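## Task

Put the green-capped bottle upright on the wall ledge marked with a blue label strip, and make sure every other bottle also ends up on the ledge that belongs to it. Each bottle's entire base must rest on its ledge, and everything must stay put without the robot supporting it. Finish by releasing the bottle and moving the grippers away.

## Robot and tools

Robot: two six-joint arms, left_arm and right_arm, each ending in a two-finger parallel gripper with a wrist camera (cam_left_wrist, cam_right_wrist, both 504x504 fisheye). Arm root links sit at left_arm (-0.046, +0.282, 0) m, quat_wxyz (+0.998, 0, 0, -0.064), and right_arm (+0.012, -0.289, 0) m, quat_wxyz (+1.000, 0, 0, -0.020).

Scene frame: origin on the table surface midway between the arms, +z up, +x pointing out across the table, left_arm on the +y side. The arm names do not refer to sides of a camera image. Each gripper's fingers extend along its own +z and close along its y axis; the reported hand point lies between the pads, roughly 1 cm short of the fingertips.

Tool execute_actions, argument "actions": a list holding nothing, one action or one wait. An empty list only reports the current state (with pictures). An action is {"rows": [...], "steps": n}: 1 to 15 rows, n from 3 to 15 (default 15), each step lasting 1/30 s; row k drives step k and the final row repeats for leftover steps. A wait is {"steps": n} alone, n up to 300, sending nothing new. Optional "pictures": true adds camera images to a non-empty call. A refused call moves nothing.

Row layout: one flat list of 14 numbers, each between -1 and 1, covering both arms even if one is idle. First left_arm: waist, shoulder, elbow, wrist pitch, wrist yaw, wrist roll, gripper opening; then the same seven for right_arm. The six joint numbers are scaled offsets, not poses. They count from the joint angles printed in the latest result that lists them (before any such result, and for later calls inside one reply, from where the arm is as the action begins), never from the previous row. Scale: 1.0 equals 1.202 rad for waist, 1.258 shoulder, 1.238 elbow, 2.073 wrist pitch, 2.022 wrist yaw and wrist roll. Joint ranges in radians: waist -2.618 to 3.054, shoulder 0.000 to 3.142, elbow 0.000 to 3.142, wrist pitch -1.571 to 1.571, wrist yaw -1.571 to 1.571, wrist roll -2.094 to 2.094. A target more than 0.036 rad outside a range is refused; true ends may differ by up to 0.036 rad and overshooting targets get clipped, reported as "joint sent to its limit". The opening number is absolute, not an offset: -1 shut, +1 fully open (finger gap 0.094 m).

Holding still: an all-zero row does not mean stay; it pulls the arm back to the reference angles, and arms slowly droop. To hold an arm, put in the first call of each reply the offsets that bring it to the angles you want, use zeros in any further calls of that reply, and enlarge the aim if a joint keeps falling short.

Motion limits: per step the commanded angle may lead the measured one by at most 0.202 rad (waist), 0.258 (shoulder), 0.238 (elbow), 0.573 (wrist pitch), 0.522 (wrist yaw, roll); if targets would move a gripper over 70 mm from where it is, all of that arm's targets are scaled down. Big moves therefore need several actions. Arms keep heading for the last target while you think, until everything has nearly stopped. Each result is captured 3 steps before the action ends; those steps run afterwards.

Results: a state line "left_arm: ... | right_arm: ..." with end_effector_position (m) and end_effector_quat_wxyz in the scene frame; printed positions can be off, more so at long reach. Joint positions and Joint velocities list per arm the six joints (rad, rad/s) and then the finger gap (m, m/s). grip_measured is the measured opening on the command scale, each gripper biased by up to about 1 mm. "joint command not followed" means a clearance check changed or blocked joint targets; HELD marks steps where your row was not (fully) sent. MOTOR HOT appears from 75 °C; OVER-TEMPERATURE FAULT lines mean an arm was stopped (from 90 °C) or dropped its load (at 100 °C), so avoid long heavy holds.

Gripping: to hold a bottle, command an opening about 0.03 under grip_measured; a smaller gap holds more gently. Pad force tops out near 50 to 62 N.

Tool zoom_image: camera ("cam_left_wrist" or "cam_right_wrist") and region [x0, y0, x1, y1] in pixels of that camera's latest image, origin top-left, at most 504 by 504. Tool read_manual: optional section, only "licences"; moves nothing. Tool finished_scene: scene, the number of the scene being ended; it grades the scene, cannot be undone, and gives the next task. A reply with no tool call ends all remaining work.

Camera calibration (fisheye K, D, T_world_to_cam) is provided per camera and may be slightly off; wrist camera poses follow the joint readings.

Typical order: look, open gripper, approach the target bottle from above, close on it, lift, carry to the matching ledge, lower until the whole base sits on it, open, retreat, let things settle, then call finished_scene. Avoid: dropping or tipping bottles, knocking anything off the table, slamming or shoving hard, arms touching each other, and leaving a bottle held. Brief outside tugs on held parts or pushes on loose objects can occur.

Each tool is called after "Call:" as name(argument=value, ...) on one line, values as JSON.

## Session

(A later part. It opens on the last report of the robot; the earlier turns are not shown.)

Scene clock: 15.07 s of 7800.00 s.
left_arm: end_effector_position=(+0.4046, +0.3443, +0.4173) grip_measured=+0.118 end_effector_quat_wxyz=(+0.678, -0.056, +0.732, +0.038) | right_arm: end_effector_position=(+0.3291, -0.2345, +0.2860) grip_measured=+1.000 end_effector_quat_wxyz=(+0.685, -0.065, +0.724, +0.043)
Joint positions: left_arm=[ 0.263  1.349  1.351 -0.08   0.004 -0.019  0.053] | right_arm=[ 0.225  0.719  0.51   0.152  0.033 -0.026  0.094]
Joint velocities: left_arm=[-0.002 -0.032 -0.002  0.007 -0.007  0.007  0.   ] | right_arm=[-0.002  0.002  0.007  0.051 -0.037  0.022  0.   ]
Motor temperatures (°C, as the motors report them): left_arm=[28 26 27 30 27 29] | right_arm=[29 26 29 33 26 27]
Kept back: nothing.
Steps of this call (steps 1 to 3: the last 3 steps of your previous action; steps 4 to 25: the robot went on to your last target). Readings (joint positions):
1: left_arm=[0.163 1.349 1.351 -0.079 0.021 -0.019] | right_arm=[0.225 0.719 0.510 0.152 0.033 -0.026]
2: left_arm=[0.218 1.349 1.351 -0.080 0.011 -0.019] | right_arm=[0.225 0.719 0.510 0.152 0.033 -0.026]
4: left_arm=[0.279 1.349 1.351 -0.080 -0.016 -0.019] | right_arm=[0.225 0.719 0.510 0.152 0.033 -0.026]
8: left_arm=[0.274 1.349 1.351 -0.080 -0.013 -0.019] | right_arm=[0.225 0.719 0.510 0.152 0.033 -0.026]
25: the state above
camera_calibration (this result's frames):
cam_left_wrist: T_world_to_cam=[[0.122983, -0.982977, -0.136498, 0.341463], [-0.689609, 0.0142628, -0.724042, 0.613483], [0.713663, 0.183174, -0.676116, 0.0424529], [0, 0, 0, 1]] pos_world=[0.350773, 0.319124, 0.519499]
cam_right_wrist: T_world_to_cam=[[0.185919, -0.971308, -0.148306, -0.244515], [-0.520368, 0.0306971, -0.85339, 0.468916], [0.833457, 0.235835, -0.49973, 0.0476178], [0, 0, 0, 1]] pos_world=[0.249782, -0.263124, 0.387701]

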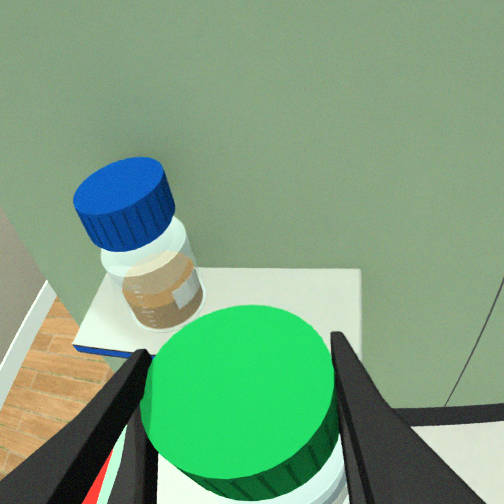

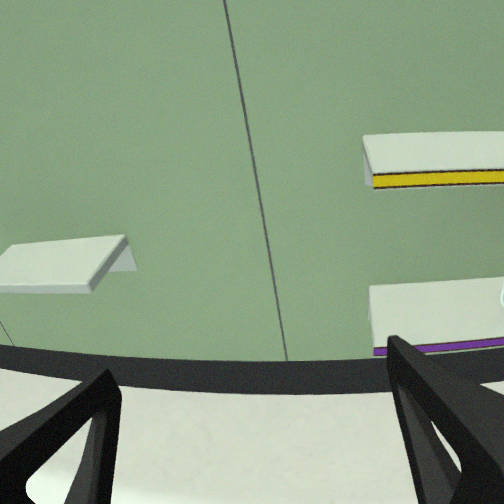

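Call:
execute_actions(actions=[{"rows":[[0,0.254,0.237,0.075,0,0,-1,0,0,0,0,0,0,1]],"steps":15}])

Call:
execute_actions(actions=[{"steps":15}], pictures=true)

Scene clock: 15.63 s of 7800.00 s.
left_arm: end_effector_position=(+0.5008, +0.3573, +0.4077) grip_measured=+0.118 end_effector_quat_wxyz=(+0.687, -0.055, +0.724, +0.039) | right_arm: end_effector_position=(+0.3291, -0.2345, +0.2860) grip_measured=+1.000 end_effector_quat_wxyz=(+0.685, -0.065, +0.724, +0.043)
Joint positions: left_arm=[ 0.263  1.702  1.624  0.025  0.004 -0.019  0.053] | right_arm=[ 0.225  0.719  0.51   0.152  0.033 -0.026  0.094]
Joint velocities: left_arm=[ 0.007  0.012 -0.017  0.051 -0.022 -0.007  0.001] | right_arm=[-0.002 -0.007  0.012 -0.037 -0.037 -0.037  0.   ]
Motor temperatures (°C, as the motors report them): left_arm=[28 26 27 30 27 29] | right_arm=[29 26 29 33 26 27]
Steps of this call (steps 1 to 5: the robot went on to your last target; steps 6 to 17: the first 12 steps of this action). Readings (joint positions):
6: left_arm=[0.263 1.378 1.388 -0.096 0.004 -0.019] | right_arm=[0.225 0.719 0.510 0.152 0.033 -0.026]
7: left_arm=[0.263 1.442 1.464 -0.089 0.004 -0.019] | right_arm=[0.225 0.719 0.510 0.152 0.033 -0.026]
9: left_arm=[0.263 1.579 1.595 -0.009 0.004 -0.019] | right_arm=[0.225 0.719 0.510 0.152 0.033 -0.026]
13: left_arm=[0.263 1.688 1.627 0.026 0.004 -0.019] | right_arm=[0.225 0.719 0.510 0.152 0.033 -0.026]
17: the state above

Scene clock: 16.13 s of 7800.00 s.
left_arm: end_effector_position=(+0.5009, +0.3573, +0.4082) grip_measured=+0.118 end_effector_quat_wxyz=(+0.688, -0.055, +0.723, +0.039) | right_arm: end_effector_position=(+0.3291, -0.2345, +0.2860) grip_measured=+1.000 end_effector_quat_wxyz=(+0.685, -0.065, +0.724, +0.043)
Joint positions: left_arm=[ 0.263  1.702  1.624  0.027  0.004 -0.019  0.053] | right_arm=[ 0.225  0.719  0.51   0.152  0.033 -0.026  0.094]
Joint velocities: left_arm=[ 0.002  0.002  0.002  0.037  0.081 -0.051  0.002] | right_arm=[-0.007  0.022 -0.002 -0.007 -0.022 -0.007  0.   ]
Motor temperatures (°C, as the motors report them): left_arm=[28 26 27 31 27 29] | right_arm=[29 26 29 34 26 27]
Kept back: nothing.
Steps of this call (steps 1 to 3: the last 3 steps of your previous action; steps 4 to 15: the robot went on to your last target). Readings (joint positions):
1: left_arm=[0.263 1.702 1.624 0.027 0.004 -0.019] | right_arm=[0.225 0.719 0.510 0.152 0.033 -0.026]
2: left_arm=[0.263 1.702 1.624 0.027 0.004 -0.019] | right_arm=[0.225 0.719 0.510 0.152 0.033 -0.026]
4: left_arm=[0.263 1.702 1.624 0.027 0.004 -0.019] | right_arm=[0.225 0.719 0.510 0.152 0.033 -0.026]
8: left_arm=[0.263 1.702 1.624 0.027 0.004 -0.019] | right_arm=[0.225 0.719 0.510 0.152 0.033 -0.026]
15: the state above
All arms were judged still, so your last target was given up. Only a new action makes them travel on or press farther. Fingers that are still opening or closing keep moving.
camera_calibration (this result's frames):
cam_left_wrist: T_world_to_cam=[[0.125823, -0.982534, -0.137099, 0.339889], [-0.670235, 0.0176968, -0.741938, 0.669521], [0.731405, 0.185242, -0.656302, -0.0525154], [0, 0, 0, 1]] pos_world=[0.44438, 0.331832, 0.508875]
cam_right_wrist: T_world_to_cam=[[0.185919, -0.971308, -0.148306, -0.244515], [-0.520368, 0.0306971, -0.85339, 0.468916], [0.833457, 0.235835, -0.49973, 0.0476178], [0, 0, 0, 1]] pos_world=[0.249782, -0.263124, 0.387701]

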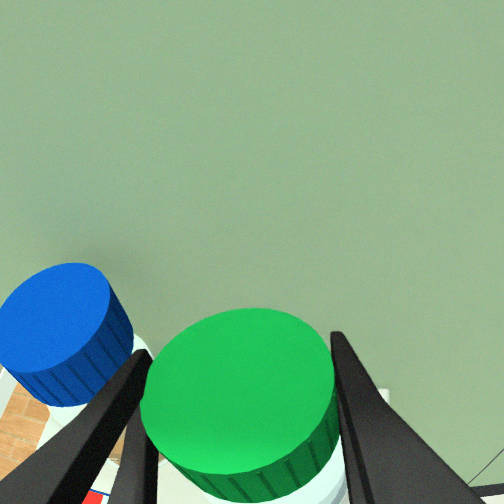

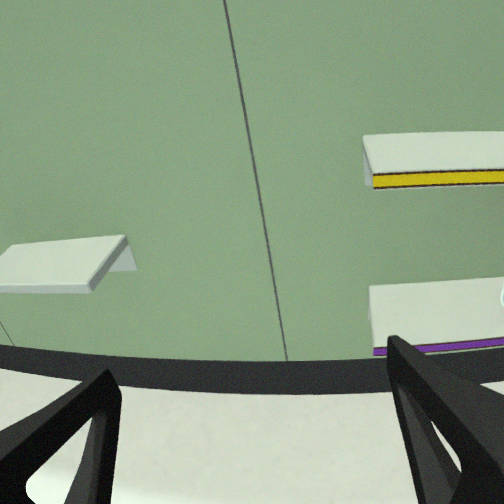

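Call:
execute_actions(actions=[{"rows":[[-0.02,0,0,0.01,0,0,-1,0,0,0,0,0,0,1],[-0.02,0,0,0.01,0,0,-1,0,0,0,0,0,0,1],[-0.02,0,0,0.01,0,0,-1,0,0,0,0,0,0,1],[-0.02,0,0,0.01,0,0,-1,0,0,0,0,0,0,1],[-0.02,0,0,0.01,0,0,-1,0,0,0,0,0,0,1],[-0.02,0.01,-0.025,0.02,0,0,-1,0,0,0,0,0,0,1]],"steps":15}], pictures=true)

Scene clock: 16.67 s of 7800.00 s.
left_arm: end_effector_position=(+0.5029, +0.3478, +0.4055) grip_measured=+0.118 end_effector_quat_wxyz=(+0.691, -0.048, +0.721, +0.033) | right_arm: end_effector_position=(+0.3291, -0.2345, +0.2860) grip_measured=+1.000 end_effector_quat_wxyz=(+0.685, -0.065, +0.724, +0.043)
Joint positions: left_arm=[ 0.245  1.702  1.605  0.055  0.003 -0.018  0.053] | right_arm=[ 0.225  0.719  0.51   0.152  0.033 -0.026  0.094]
Joint velocities: left_arm=[-0.002 -0.007 -0.027  0.051  0.022 -0.037  0.   ] | right_arm=[-0.007 -0.022 -0.002 -0.022 -0.022  0.007  0.   ]
Motor temperatures (°C, as the motors report them): left_arm=[28 26 27 31 27 29] | right_arm=[29 26 29 34 26 27]
Steps of this call (steps 1 to 4: nothing new was sent; steps 5 to 16: the first 12 steps of this action). Readings (joint positions):
5: left_arm=[0.262 1.702 1.624 0.026 0.004 -0.019] | right_arm=[0.225 0.719 0.510 0.152 0.033 -0.026]
6: left_arm=[0.260 1.702 1.624 0.024 0.003 -0.019] | right_arm=[0.225 0.719 0.510 0.152 0.033 -0.026]
8: left_arm=[0.253 1.702 1.624 0.020 0.003 -0.019] | right_arm=[0.225 0.719 0.510 0.152 0.033 -0.026]
12: left_arm=[0.245 1.702 1.610 0.043 0.003 -0.018] | right_arm=[0.225 0.719 0.510 0.152 0.033 -0.026]
16: the state above
camera_calibration (this result's frames):
cam_left_wrist: T_world_to_cam=[[0.110433, -0.984313, -0.137594, 0.338464], [-0.663675, 0.0300195, -0.747418, 0.663664], [0.739824, 0.173858, -0.649949, -0.0569375], [0, 0, 0, 1]] pos_world=[0.445203, 0.323131, 0.505599]
cam_right_wrist: T_world_to_cam=[[0.185919, -0.971308, -0.148306, -0.244515], [-0.520368, 0.0306971, -0.85339, 0.468916], [0.833457, 0.235835, -0.49973, 0.0476178], [0, 0, 0, 1]] pos_world=[0.249782, -0.263124, 0.387701]

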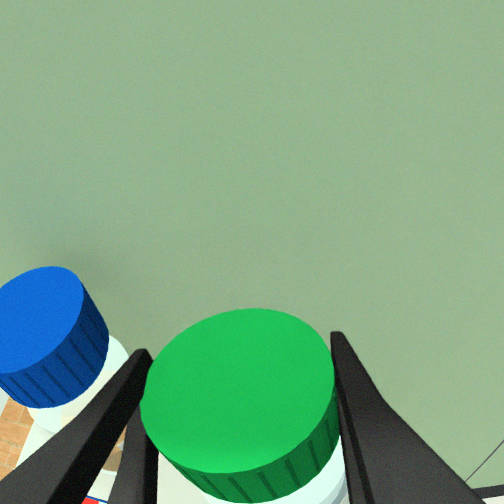

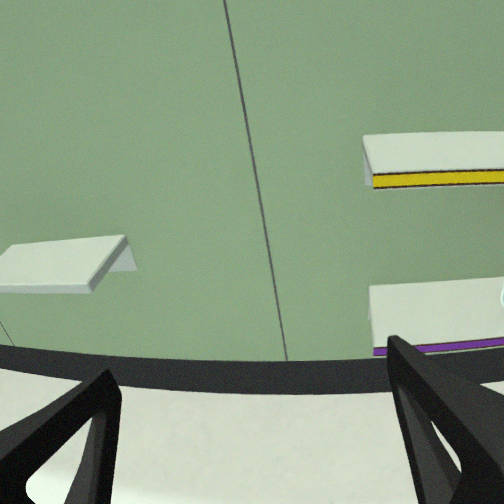

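Call:
execute_actions(actions=[{"rows":[[0,0,0,0,0,0,0.6,0,0,0,0,0,0,1],[0,0,0,0,0,0,0.6,0,0,0,0,0,0,1],[0,0,0,0,0,0,0.6,0,0,0,0,0,0,1],[0,0,0,0,0,0,0.6,0,0,0,0,0,0,1],[0,0,0,0,0,0,0.6,0,0,0,0,0,0,1],[0,0,0,0,0,0,0.6,0,0,0,0,0,0,1],[0,0,0,0,0,0,0.6,0,0,0,0,0,0,1],[0,-0.12,-0.1,-0.03,0,0,0.6,0,0,0,0,0,0,1],[0,-0.28,-0.2,-0.06,0,0,0.6,0,0,0,0,0,0,1]],"steps":15}])

Call:
execute_actions(actions=[{"rows":[[0,-0.12,-0.05,0,0,0,1,0,0,0,0,0,0,1]],"steps":15}], pictures=true)

Scene clock: 17.20 s of 7800.00 s.
left_arm: end_effector_position=(+0.4362, +0.3398, +0.3813) grip_measured=+0.598 end_effector_quat_wxyz=(+0.654, -0.050, +0.754, +0.031) | right_arm: end_effector_position=(+0.3291, -0.2345, +0.2860) grip_measured=+1.000 end_effector_quat_wxyz=(+0.685, -0.065, +0.724, +0.043)
Joint positions: left_arm=[ 0.245  1.456  1.359 -0.047  0.004 -0.018  0.075] | right_arm=[ 0.225  0.719  0.51   0.152  0.033 -0.026  0.094]
Joint velocities: left_arm=[ 0.002 -1.37  -0.51  -0.637 -0.007  0.022 -0.001] | right_arm=[ 0.002 -0.007 -0.012 -0.037 -0.051  0.007  0.   ]
Motor temperatures (°C, as the motors report them): left_arm=[28 26 27 31 27 29] | right_arm=[29 26 29 34 26 27]
Steps of this call (steps 1 to 3: the last 3 steps of your previous action; step 4: the robot went on to your last target; steps 5 to 16: the first 12 steps of this action). Readings (joint positions):
5: left_arm=[0.245 1.702 1.603 0.057 0.003 -0.018] | right_arm=[0.225 0.719 0.510 0.152 0.033 -0.026]
6: left_arm=[0.245 1.702 1.603 0.057 0.003 -0.018] | right_arm=[0.225 0.719 0.510 0.152 0.033 -0.026]
8: left_arm=[0.245 1.702 1.603 0.057 0.004 -0.018] | right_arm=[0.225 0.719 0.510 0.152 0.033 -0.026]
12: left_arm=[0.245 1.686 1.582 0.062 0.004 -0.018] | right_arm=[0.225 0.719 0.510 0.152 0.033 -0.026]
16: the state above

Scene clock: 17.70 s of 7800.00 s.
left_arm: end_effector_position=(+0.3645, +0.3313, +0.4626) grip_measured=+1.000 end_effector_quat_wxyz=(+0.727, -0.045, +0.685, +0.035) | right_arm: end_effector_position=(+0.3291, -0.2345, +0.2860) grip_measured=+1.000 end_effector_quat_wxyz=(+0.685, -0.065, +0.724, +0.043)
Joint positions: left_arm=[ 0.245  1.209  1.302 -0.035  0.004 -0.018  0.094] | right_arm=[ 0.225  0.719  0.51   0.152  0.033 -0.026  0.094]
Joint velocities: left_arm=[ 0.002 -0.007 -0.037 -0.095 -0.022  0.037  0.   ] | right_arm=[-0.007  0.002 -0.002 -0.037  0.051 -0.081  0.   ]
Motor temperatures (°C, as the motors report them): left_arm=[28 26 27 31 27 29] | right_arm=[29 26 29 34 26 27]
Steps of this call (steps 1 to 3: the last 3 steps of your previous action; steps 4 to 15: the first 12 steps of this action, its rows measured from where the robot was after step 3). Readings (joint positions):
3: left_arm=[0.245 1.363 1.354 -0.053 0.004 -0.018] | right_arm=[0.225 0.719 0.510 0.152 0.033 -0.026]
4: left_arm=[0.245 1.333 1.347 -0.042 0.004 -0.018] | right_arm=[0.225 0.719 0.510 0.152 0.033 -0.026]
5: left_arm=[0.245 1.298 1.328 -0.042 0.004 -0.018] | right_arm=[0.225 0.719 0.510 0.152 0.033 -0.026]
7: left_arm=[0.245 1.241 1.310 -0.044 0.004 -0.018] | right_arm=[0.225 0.719 0.510 0.152 0.033 -0.026]
11: left_arm=[0.245 1.209 1.310 -0.030 0.004 -0.018] | right_arm=[0.225 0.719 0.510 0.152 0.033 -0.026]
15: the state above
camera_calibration (this result's frames):
cam_left_wrist: T_world_to_cam=[[0.123933, -0.982708, -0.13757, 0.339883], [-0.585131, 0.0395955, -0.809972, 0.612094], [0.801413, 0.180879, -0.570106, 0.0237947], [0, 0, 0, 1]] pos_world=[0.296963, 0.305466, 0.556102]
cam_right_wrist: T_world_to_cam=[[0.185919, -0.971308, -0.148306, -0.244515], [-0.520368, 0.0306971, -0.85339, 0.468916], [0.833457, 0.235835, -0.49973, 0.0476178], [0, 0, 0, 1]] pos_world=[0.249782, -0.263124, 0.387701]

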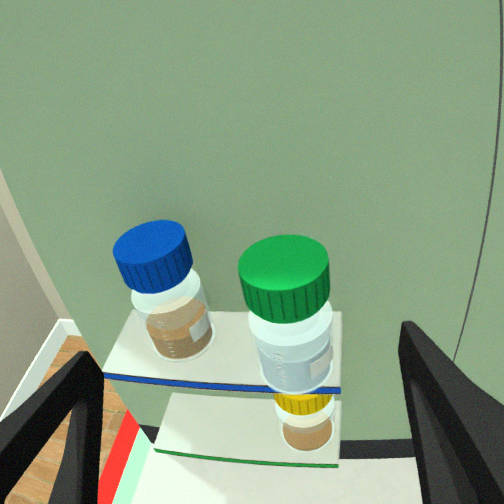

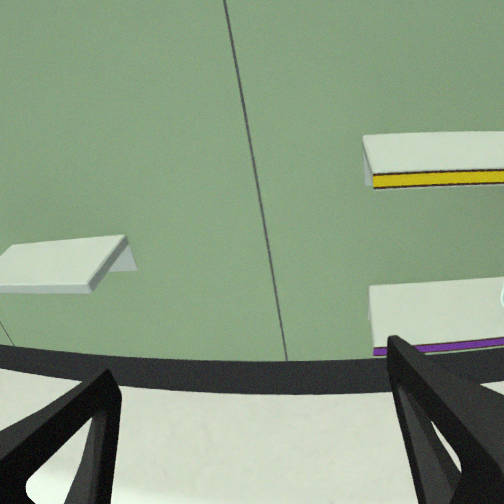

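Call:
execute_actions(actions=[{"rows":[[-0.012,0.12,-0.165,0.155,0,0,-1,0,0,0,0,0,0,1]],"steps":15}])

Call:
execute_actions(actions=[{"rows":[[0,0.03,0.03,0,0,0,-1,0,0,0,0,0,0,1],[0,0.06,0.06,0.005,0,0,-1,0,0,0,0,0,0,1],[0,0.09,0.08,0.005,0,0,-1,0,0,0,0,0,0,1],[0,0.11,0.1,0.01,0,0,-1,0,0,0,0,0,0,1],[0,0.13,0.12,0.01,0,0,-1,0,0,0,0,0,0,1],[0,0.14,0.13,0.01,0,0,-1,0,0,0,0,0,0,1],[0,0.15,0.135,0.01,0,0,-1,0,0,0,0,0,0,1],[0,0.16,0.145,0.01,0,0,-1,0,0,0,0,0,0,1]],"steps":15}], pictures=true)

Scene clock: 18.40 s of 7800.00 s.
left_arm: end_effector_position=(+0.4226, +0.3353, +0.3407) grip_measured=-0.991 end_effector_quat_wxyz=(+0.676, -0.047, +0.734, +0.030) | right_arm: end_effector_position=(+0.3291, -0.2345, +0.2860) grip_measured=+1.000 end_effector_quat_wxyz=(+0.685, -0.065, +0.724, +0.043)
Joint positions: left_arm=[ 0.239  1.388  1.081  0.223  0.004 -0.018  0.   ] | right_arm=[ 0.225  0.719  0.51   0.152  0.033 -0.026  0.094]
Joint velocities: left_arm=[ 0.017  0.002 -0.017  0.447  0.022  0.007 -0.   ] | right_arm=[ 0.002 -0.017  0.002 -0.051 -0.051  0.081  0.   ]
Motor temperatures (°C, as the motors report them): left_arm=[28 26 27 31 27 29] | right_arm=[29 26 29 34 26 27]
Steps of this call (steps 1 to 3: the last 3 steps of your previous action; steps 4 to 9: the robot went on to your last target; steps 10 to 21: the first 12 steps of this action). Readings (joint positions):
10: left_arm=[0.245 1.215 1.279 0.009 0.004 -0.018] | right_arm=[0.225 0.719 0.510 0.152 0.033 -0.026]
11: left_arm=[0.245 1.222 1.248 0.074 0.004 -0.018] | right_arm=[0.225 0.719 0.510 0.152 0.033 -0.026]
13: left_arm=[0.245 1.264 1.186 0.163 0.004 -0.018] | right_arm=[0.225 0.719 0.510 0.152 0.033 -0.026]
17: left_arm=[0.240 1.368 1.099 0.215 0.004 -0.018] | right_arm=[0.225 0.719 0.510 0.152 0.033 -0.026]
21: the state above

Scene clock: 18.90 s of 7800.00 s.
left_arm: end_effector_position=(+0.4726, +0.3410, +0.3404) grip_measured=-0.991 end_effector_quat_wxyz=(+0.683, -0.046, +0.728, +0.031) | right_arm: end_effector_position=(+0.3291, -0.2345, +0.2860) grip_measured=+1.000 end_effector_quat_wxyz=(+0.685, -0.065, +0.724, +0.043)
Joint positions: left_arm=[ 0.239  1.581  1.236  0.281  0.004 -0.018  0.   ] | right_arm=[ 0.225  0.719  0.51   0.152  0.033 -0.026  0.094]
Joint velocities: left_arm=[ 0.012  0.085 -0.007 -0.022 -0.007 -0.007  0.   ] | right_arm=[ 0.002 -0.027 -0.017 -0.051 -0.007 -0.051  0.   ]
Motor temperatures (°C, as the motors report them): left_arm=[28 26 27 31 27 29] | right_arm=[29 26 29 34 26 27]
Steps of this call (steps 1 to 3: the last 3 steps of your previous action; steps 4 to 15: the first 12 steps of this action, its rows measured from where the robot was after step 3). Readings (joint positions):
3: left_arm=[0.239 1.384 1.081 0.257 0.004 -0.018] | right_arm=[0.225 0.719 0.510 0.152 0.033 -0.026]
4: left_arm=[0.239 1.386 1.084 0.260 0.004 -0.018] | right_arm=[0.225 0.719 0.510 0.152 0.033 -0.026]
5: left_arm=[0.239 1.396 1.097 0.260 0.004 -0.018] | right_arm=[0.225 0.719 0.510 0.152 0.033 -0.026]
7: left_arm=[0.239 1.443 1.147 0.267 0.004 -0.018] | right_arm=[0.225 0.719 0.510 0.152 0.033 -0.026]
11: left_arm=[0.239 1.544 1.227 0.284 0.004 -0.018] | right_arm=[0.225 0.719 0.510 0.152 0.033 -0.026]
15: the state above
camera_calibration (this result's frames):
cam_left_wrist: T_world_to_cam=[[0.101182, -0.985334, -0.137403, 0.330735], [-0.678904, 0.0325707, -0.733505, 0.596648], [0.727222, 0.167501, -0.665651, -0.0621584], [0, 0, 0, 1]] pos_world=[0.416805, 0.316862, 0.441712]
cam_right_wrist: T_world_to_cam=[[0.185919, -0.971308, -0.148306, -0.244515], [-0.520368, 0.0306971, -0.85339, 0.468916], [0.833457, 0.235835, -0.49973, 0.0476178], [0, 0, 0, 1]] pos_world=[0.249782, -0.263124, 0.387701]

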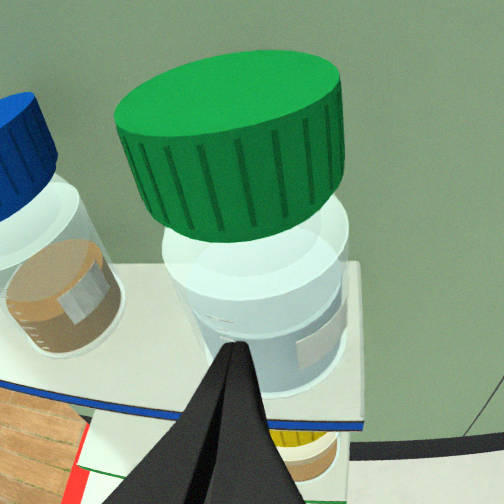

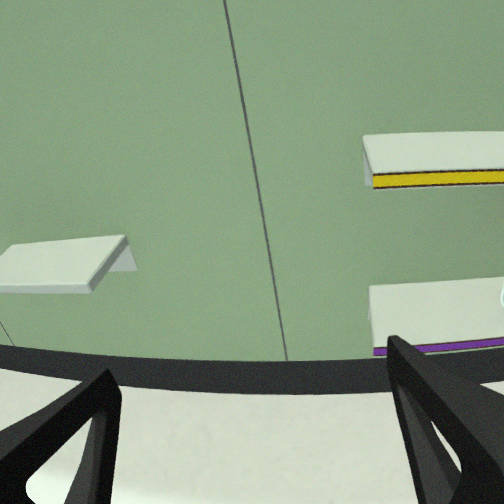

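The base is now fully on the ledge. Retreating.

Call:
execute_actions(actions=[{"rows":[[0,-0.3,-0.15,-0.05,0,0,1,0,0,0,0,0,0,1]],"steps":15}], pictures=true)

Call:
finished_scene(scene=1)

Scene clock: 20.73 s of 7800.00 s.
left_arm: end_effector_position=(+0.3723, +0.3297, +0.4099) grip_measured=+1.000 end_effector_quat_wxyz=(+0.734, -0.043, +0.677, +0.033) | right_arm: end_effector_position=(+0.3291, -0.2345, +0.2860) grip_measured=+1.000 end_effector_quat_wxyz=(+0.685, -0.065, +0.724, +0.043)
Joint positions: left_arm=[ 0.239  1.191  1.056  0.214  0.004 -0.018  0.094] | right_arm=[ 0.225  0.719  0.51   0.152  0.033 -0.026  0.094]
Joint velocities: left_arm=[-0.007  0.071 -0.007 -0.198  0.007 -0.051  0.   ] | right_arm=[ 0.002 -0.002  0.007 -0.007 -0.022  0.007  0.   ]
Motor temperatures (°C, as the motors report them): left_arm=[28 27 27 31 27 29] | right_arm=[29 26 29 34 26 27]
Steps of this call (steps 1 to 3: the last 3 steps of your previous action; steps 4 to 15: the robot went on to your last target; steps 16 to 43: nothing new was sent; steps 44 to 55: the first 12 steps of this action). Readings (joint positions):
44: left_arm=[0.239 1.555 1.209 0.282 0.004 -0.018] | right_arm=[0.225 0.719 0.510 0.152 0.033 -0.026]
45: left_arm=[0.239 1.492 1.142 0.258 0.004 -0.018] | right_arm=[0.225 0.719 0.510 0.152 0.033 -0.026]
47: left_arm=[0.239 1.358 1.054 0.194 0.004 -0.018] | right_arm=[0.225 0.719 0.510 0.152 0.033 -0.026]
51: left_arm=[0.239 1.208 1.050 0.198 0.004 -0.018] | right_arm=[0.225 0.719 0.510 0.152 0.033 -0.026]
55: the state above
camera_calibration (this result's frames):
cam_left_wrist: T_world_to_cam=[[0.120747, -0.983129, -0.137395, 0.331291], [-0.568178, 0.0450481, -0.821672, 0.570781], [0.813999, 0.177279, -0.553153, -0.0227023], [0, 0, 0, 1]] pos_world=[0.302782, 0.304013, 0.501955]
cam_right_wrist: T_world_to_cam=[[0.185919, -0.971308, -0.148306, -0.244515], [-0.520368, 0.0306971, -0.85339, 0.468916], [0.833457, 0.235835, -0.49973, 0.0476178], [0, 0, 0, 1]] pos_world=[0.249782, -0.263124, 0.387701]

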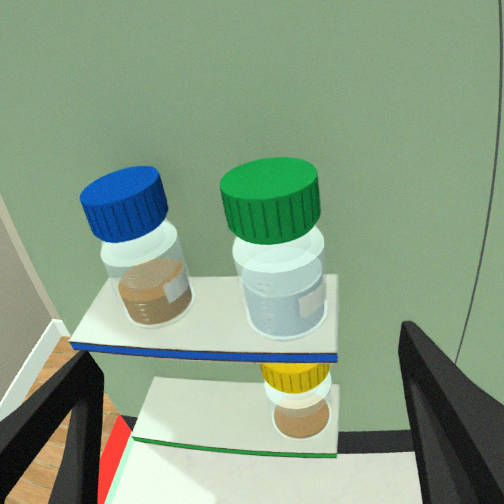

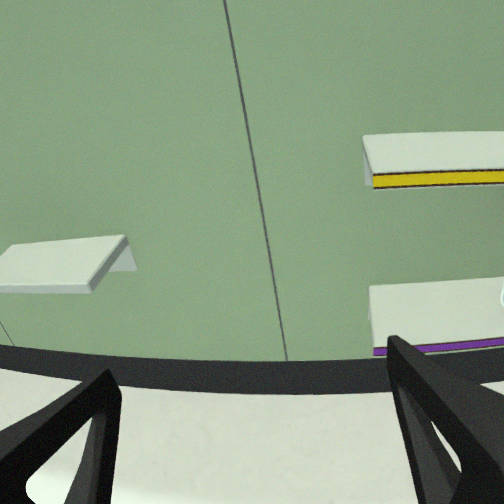

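The scene is finished: the task was done.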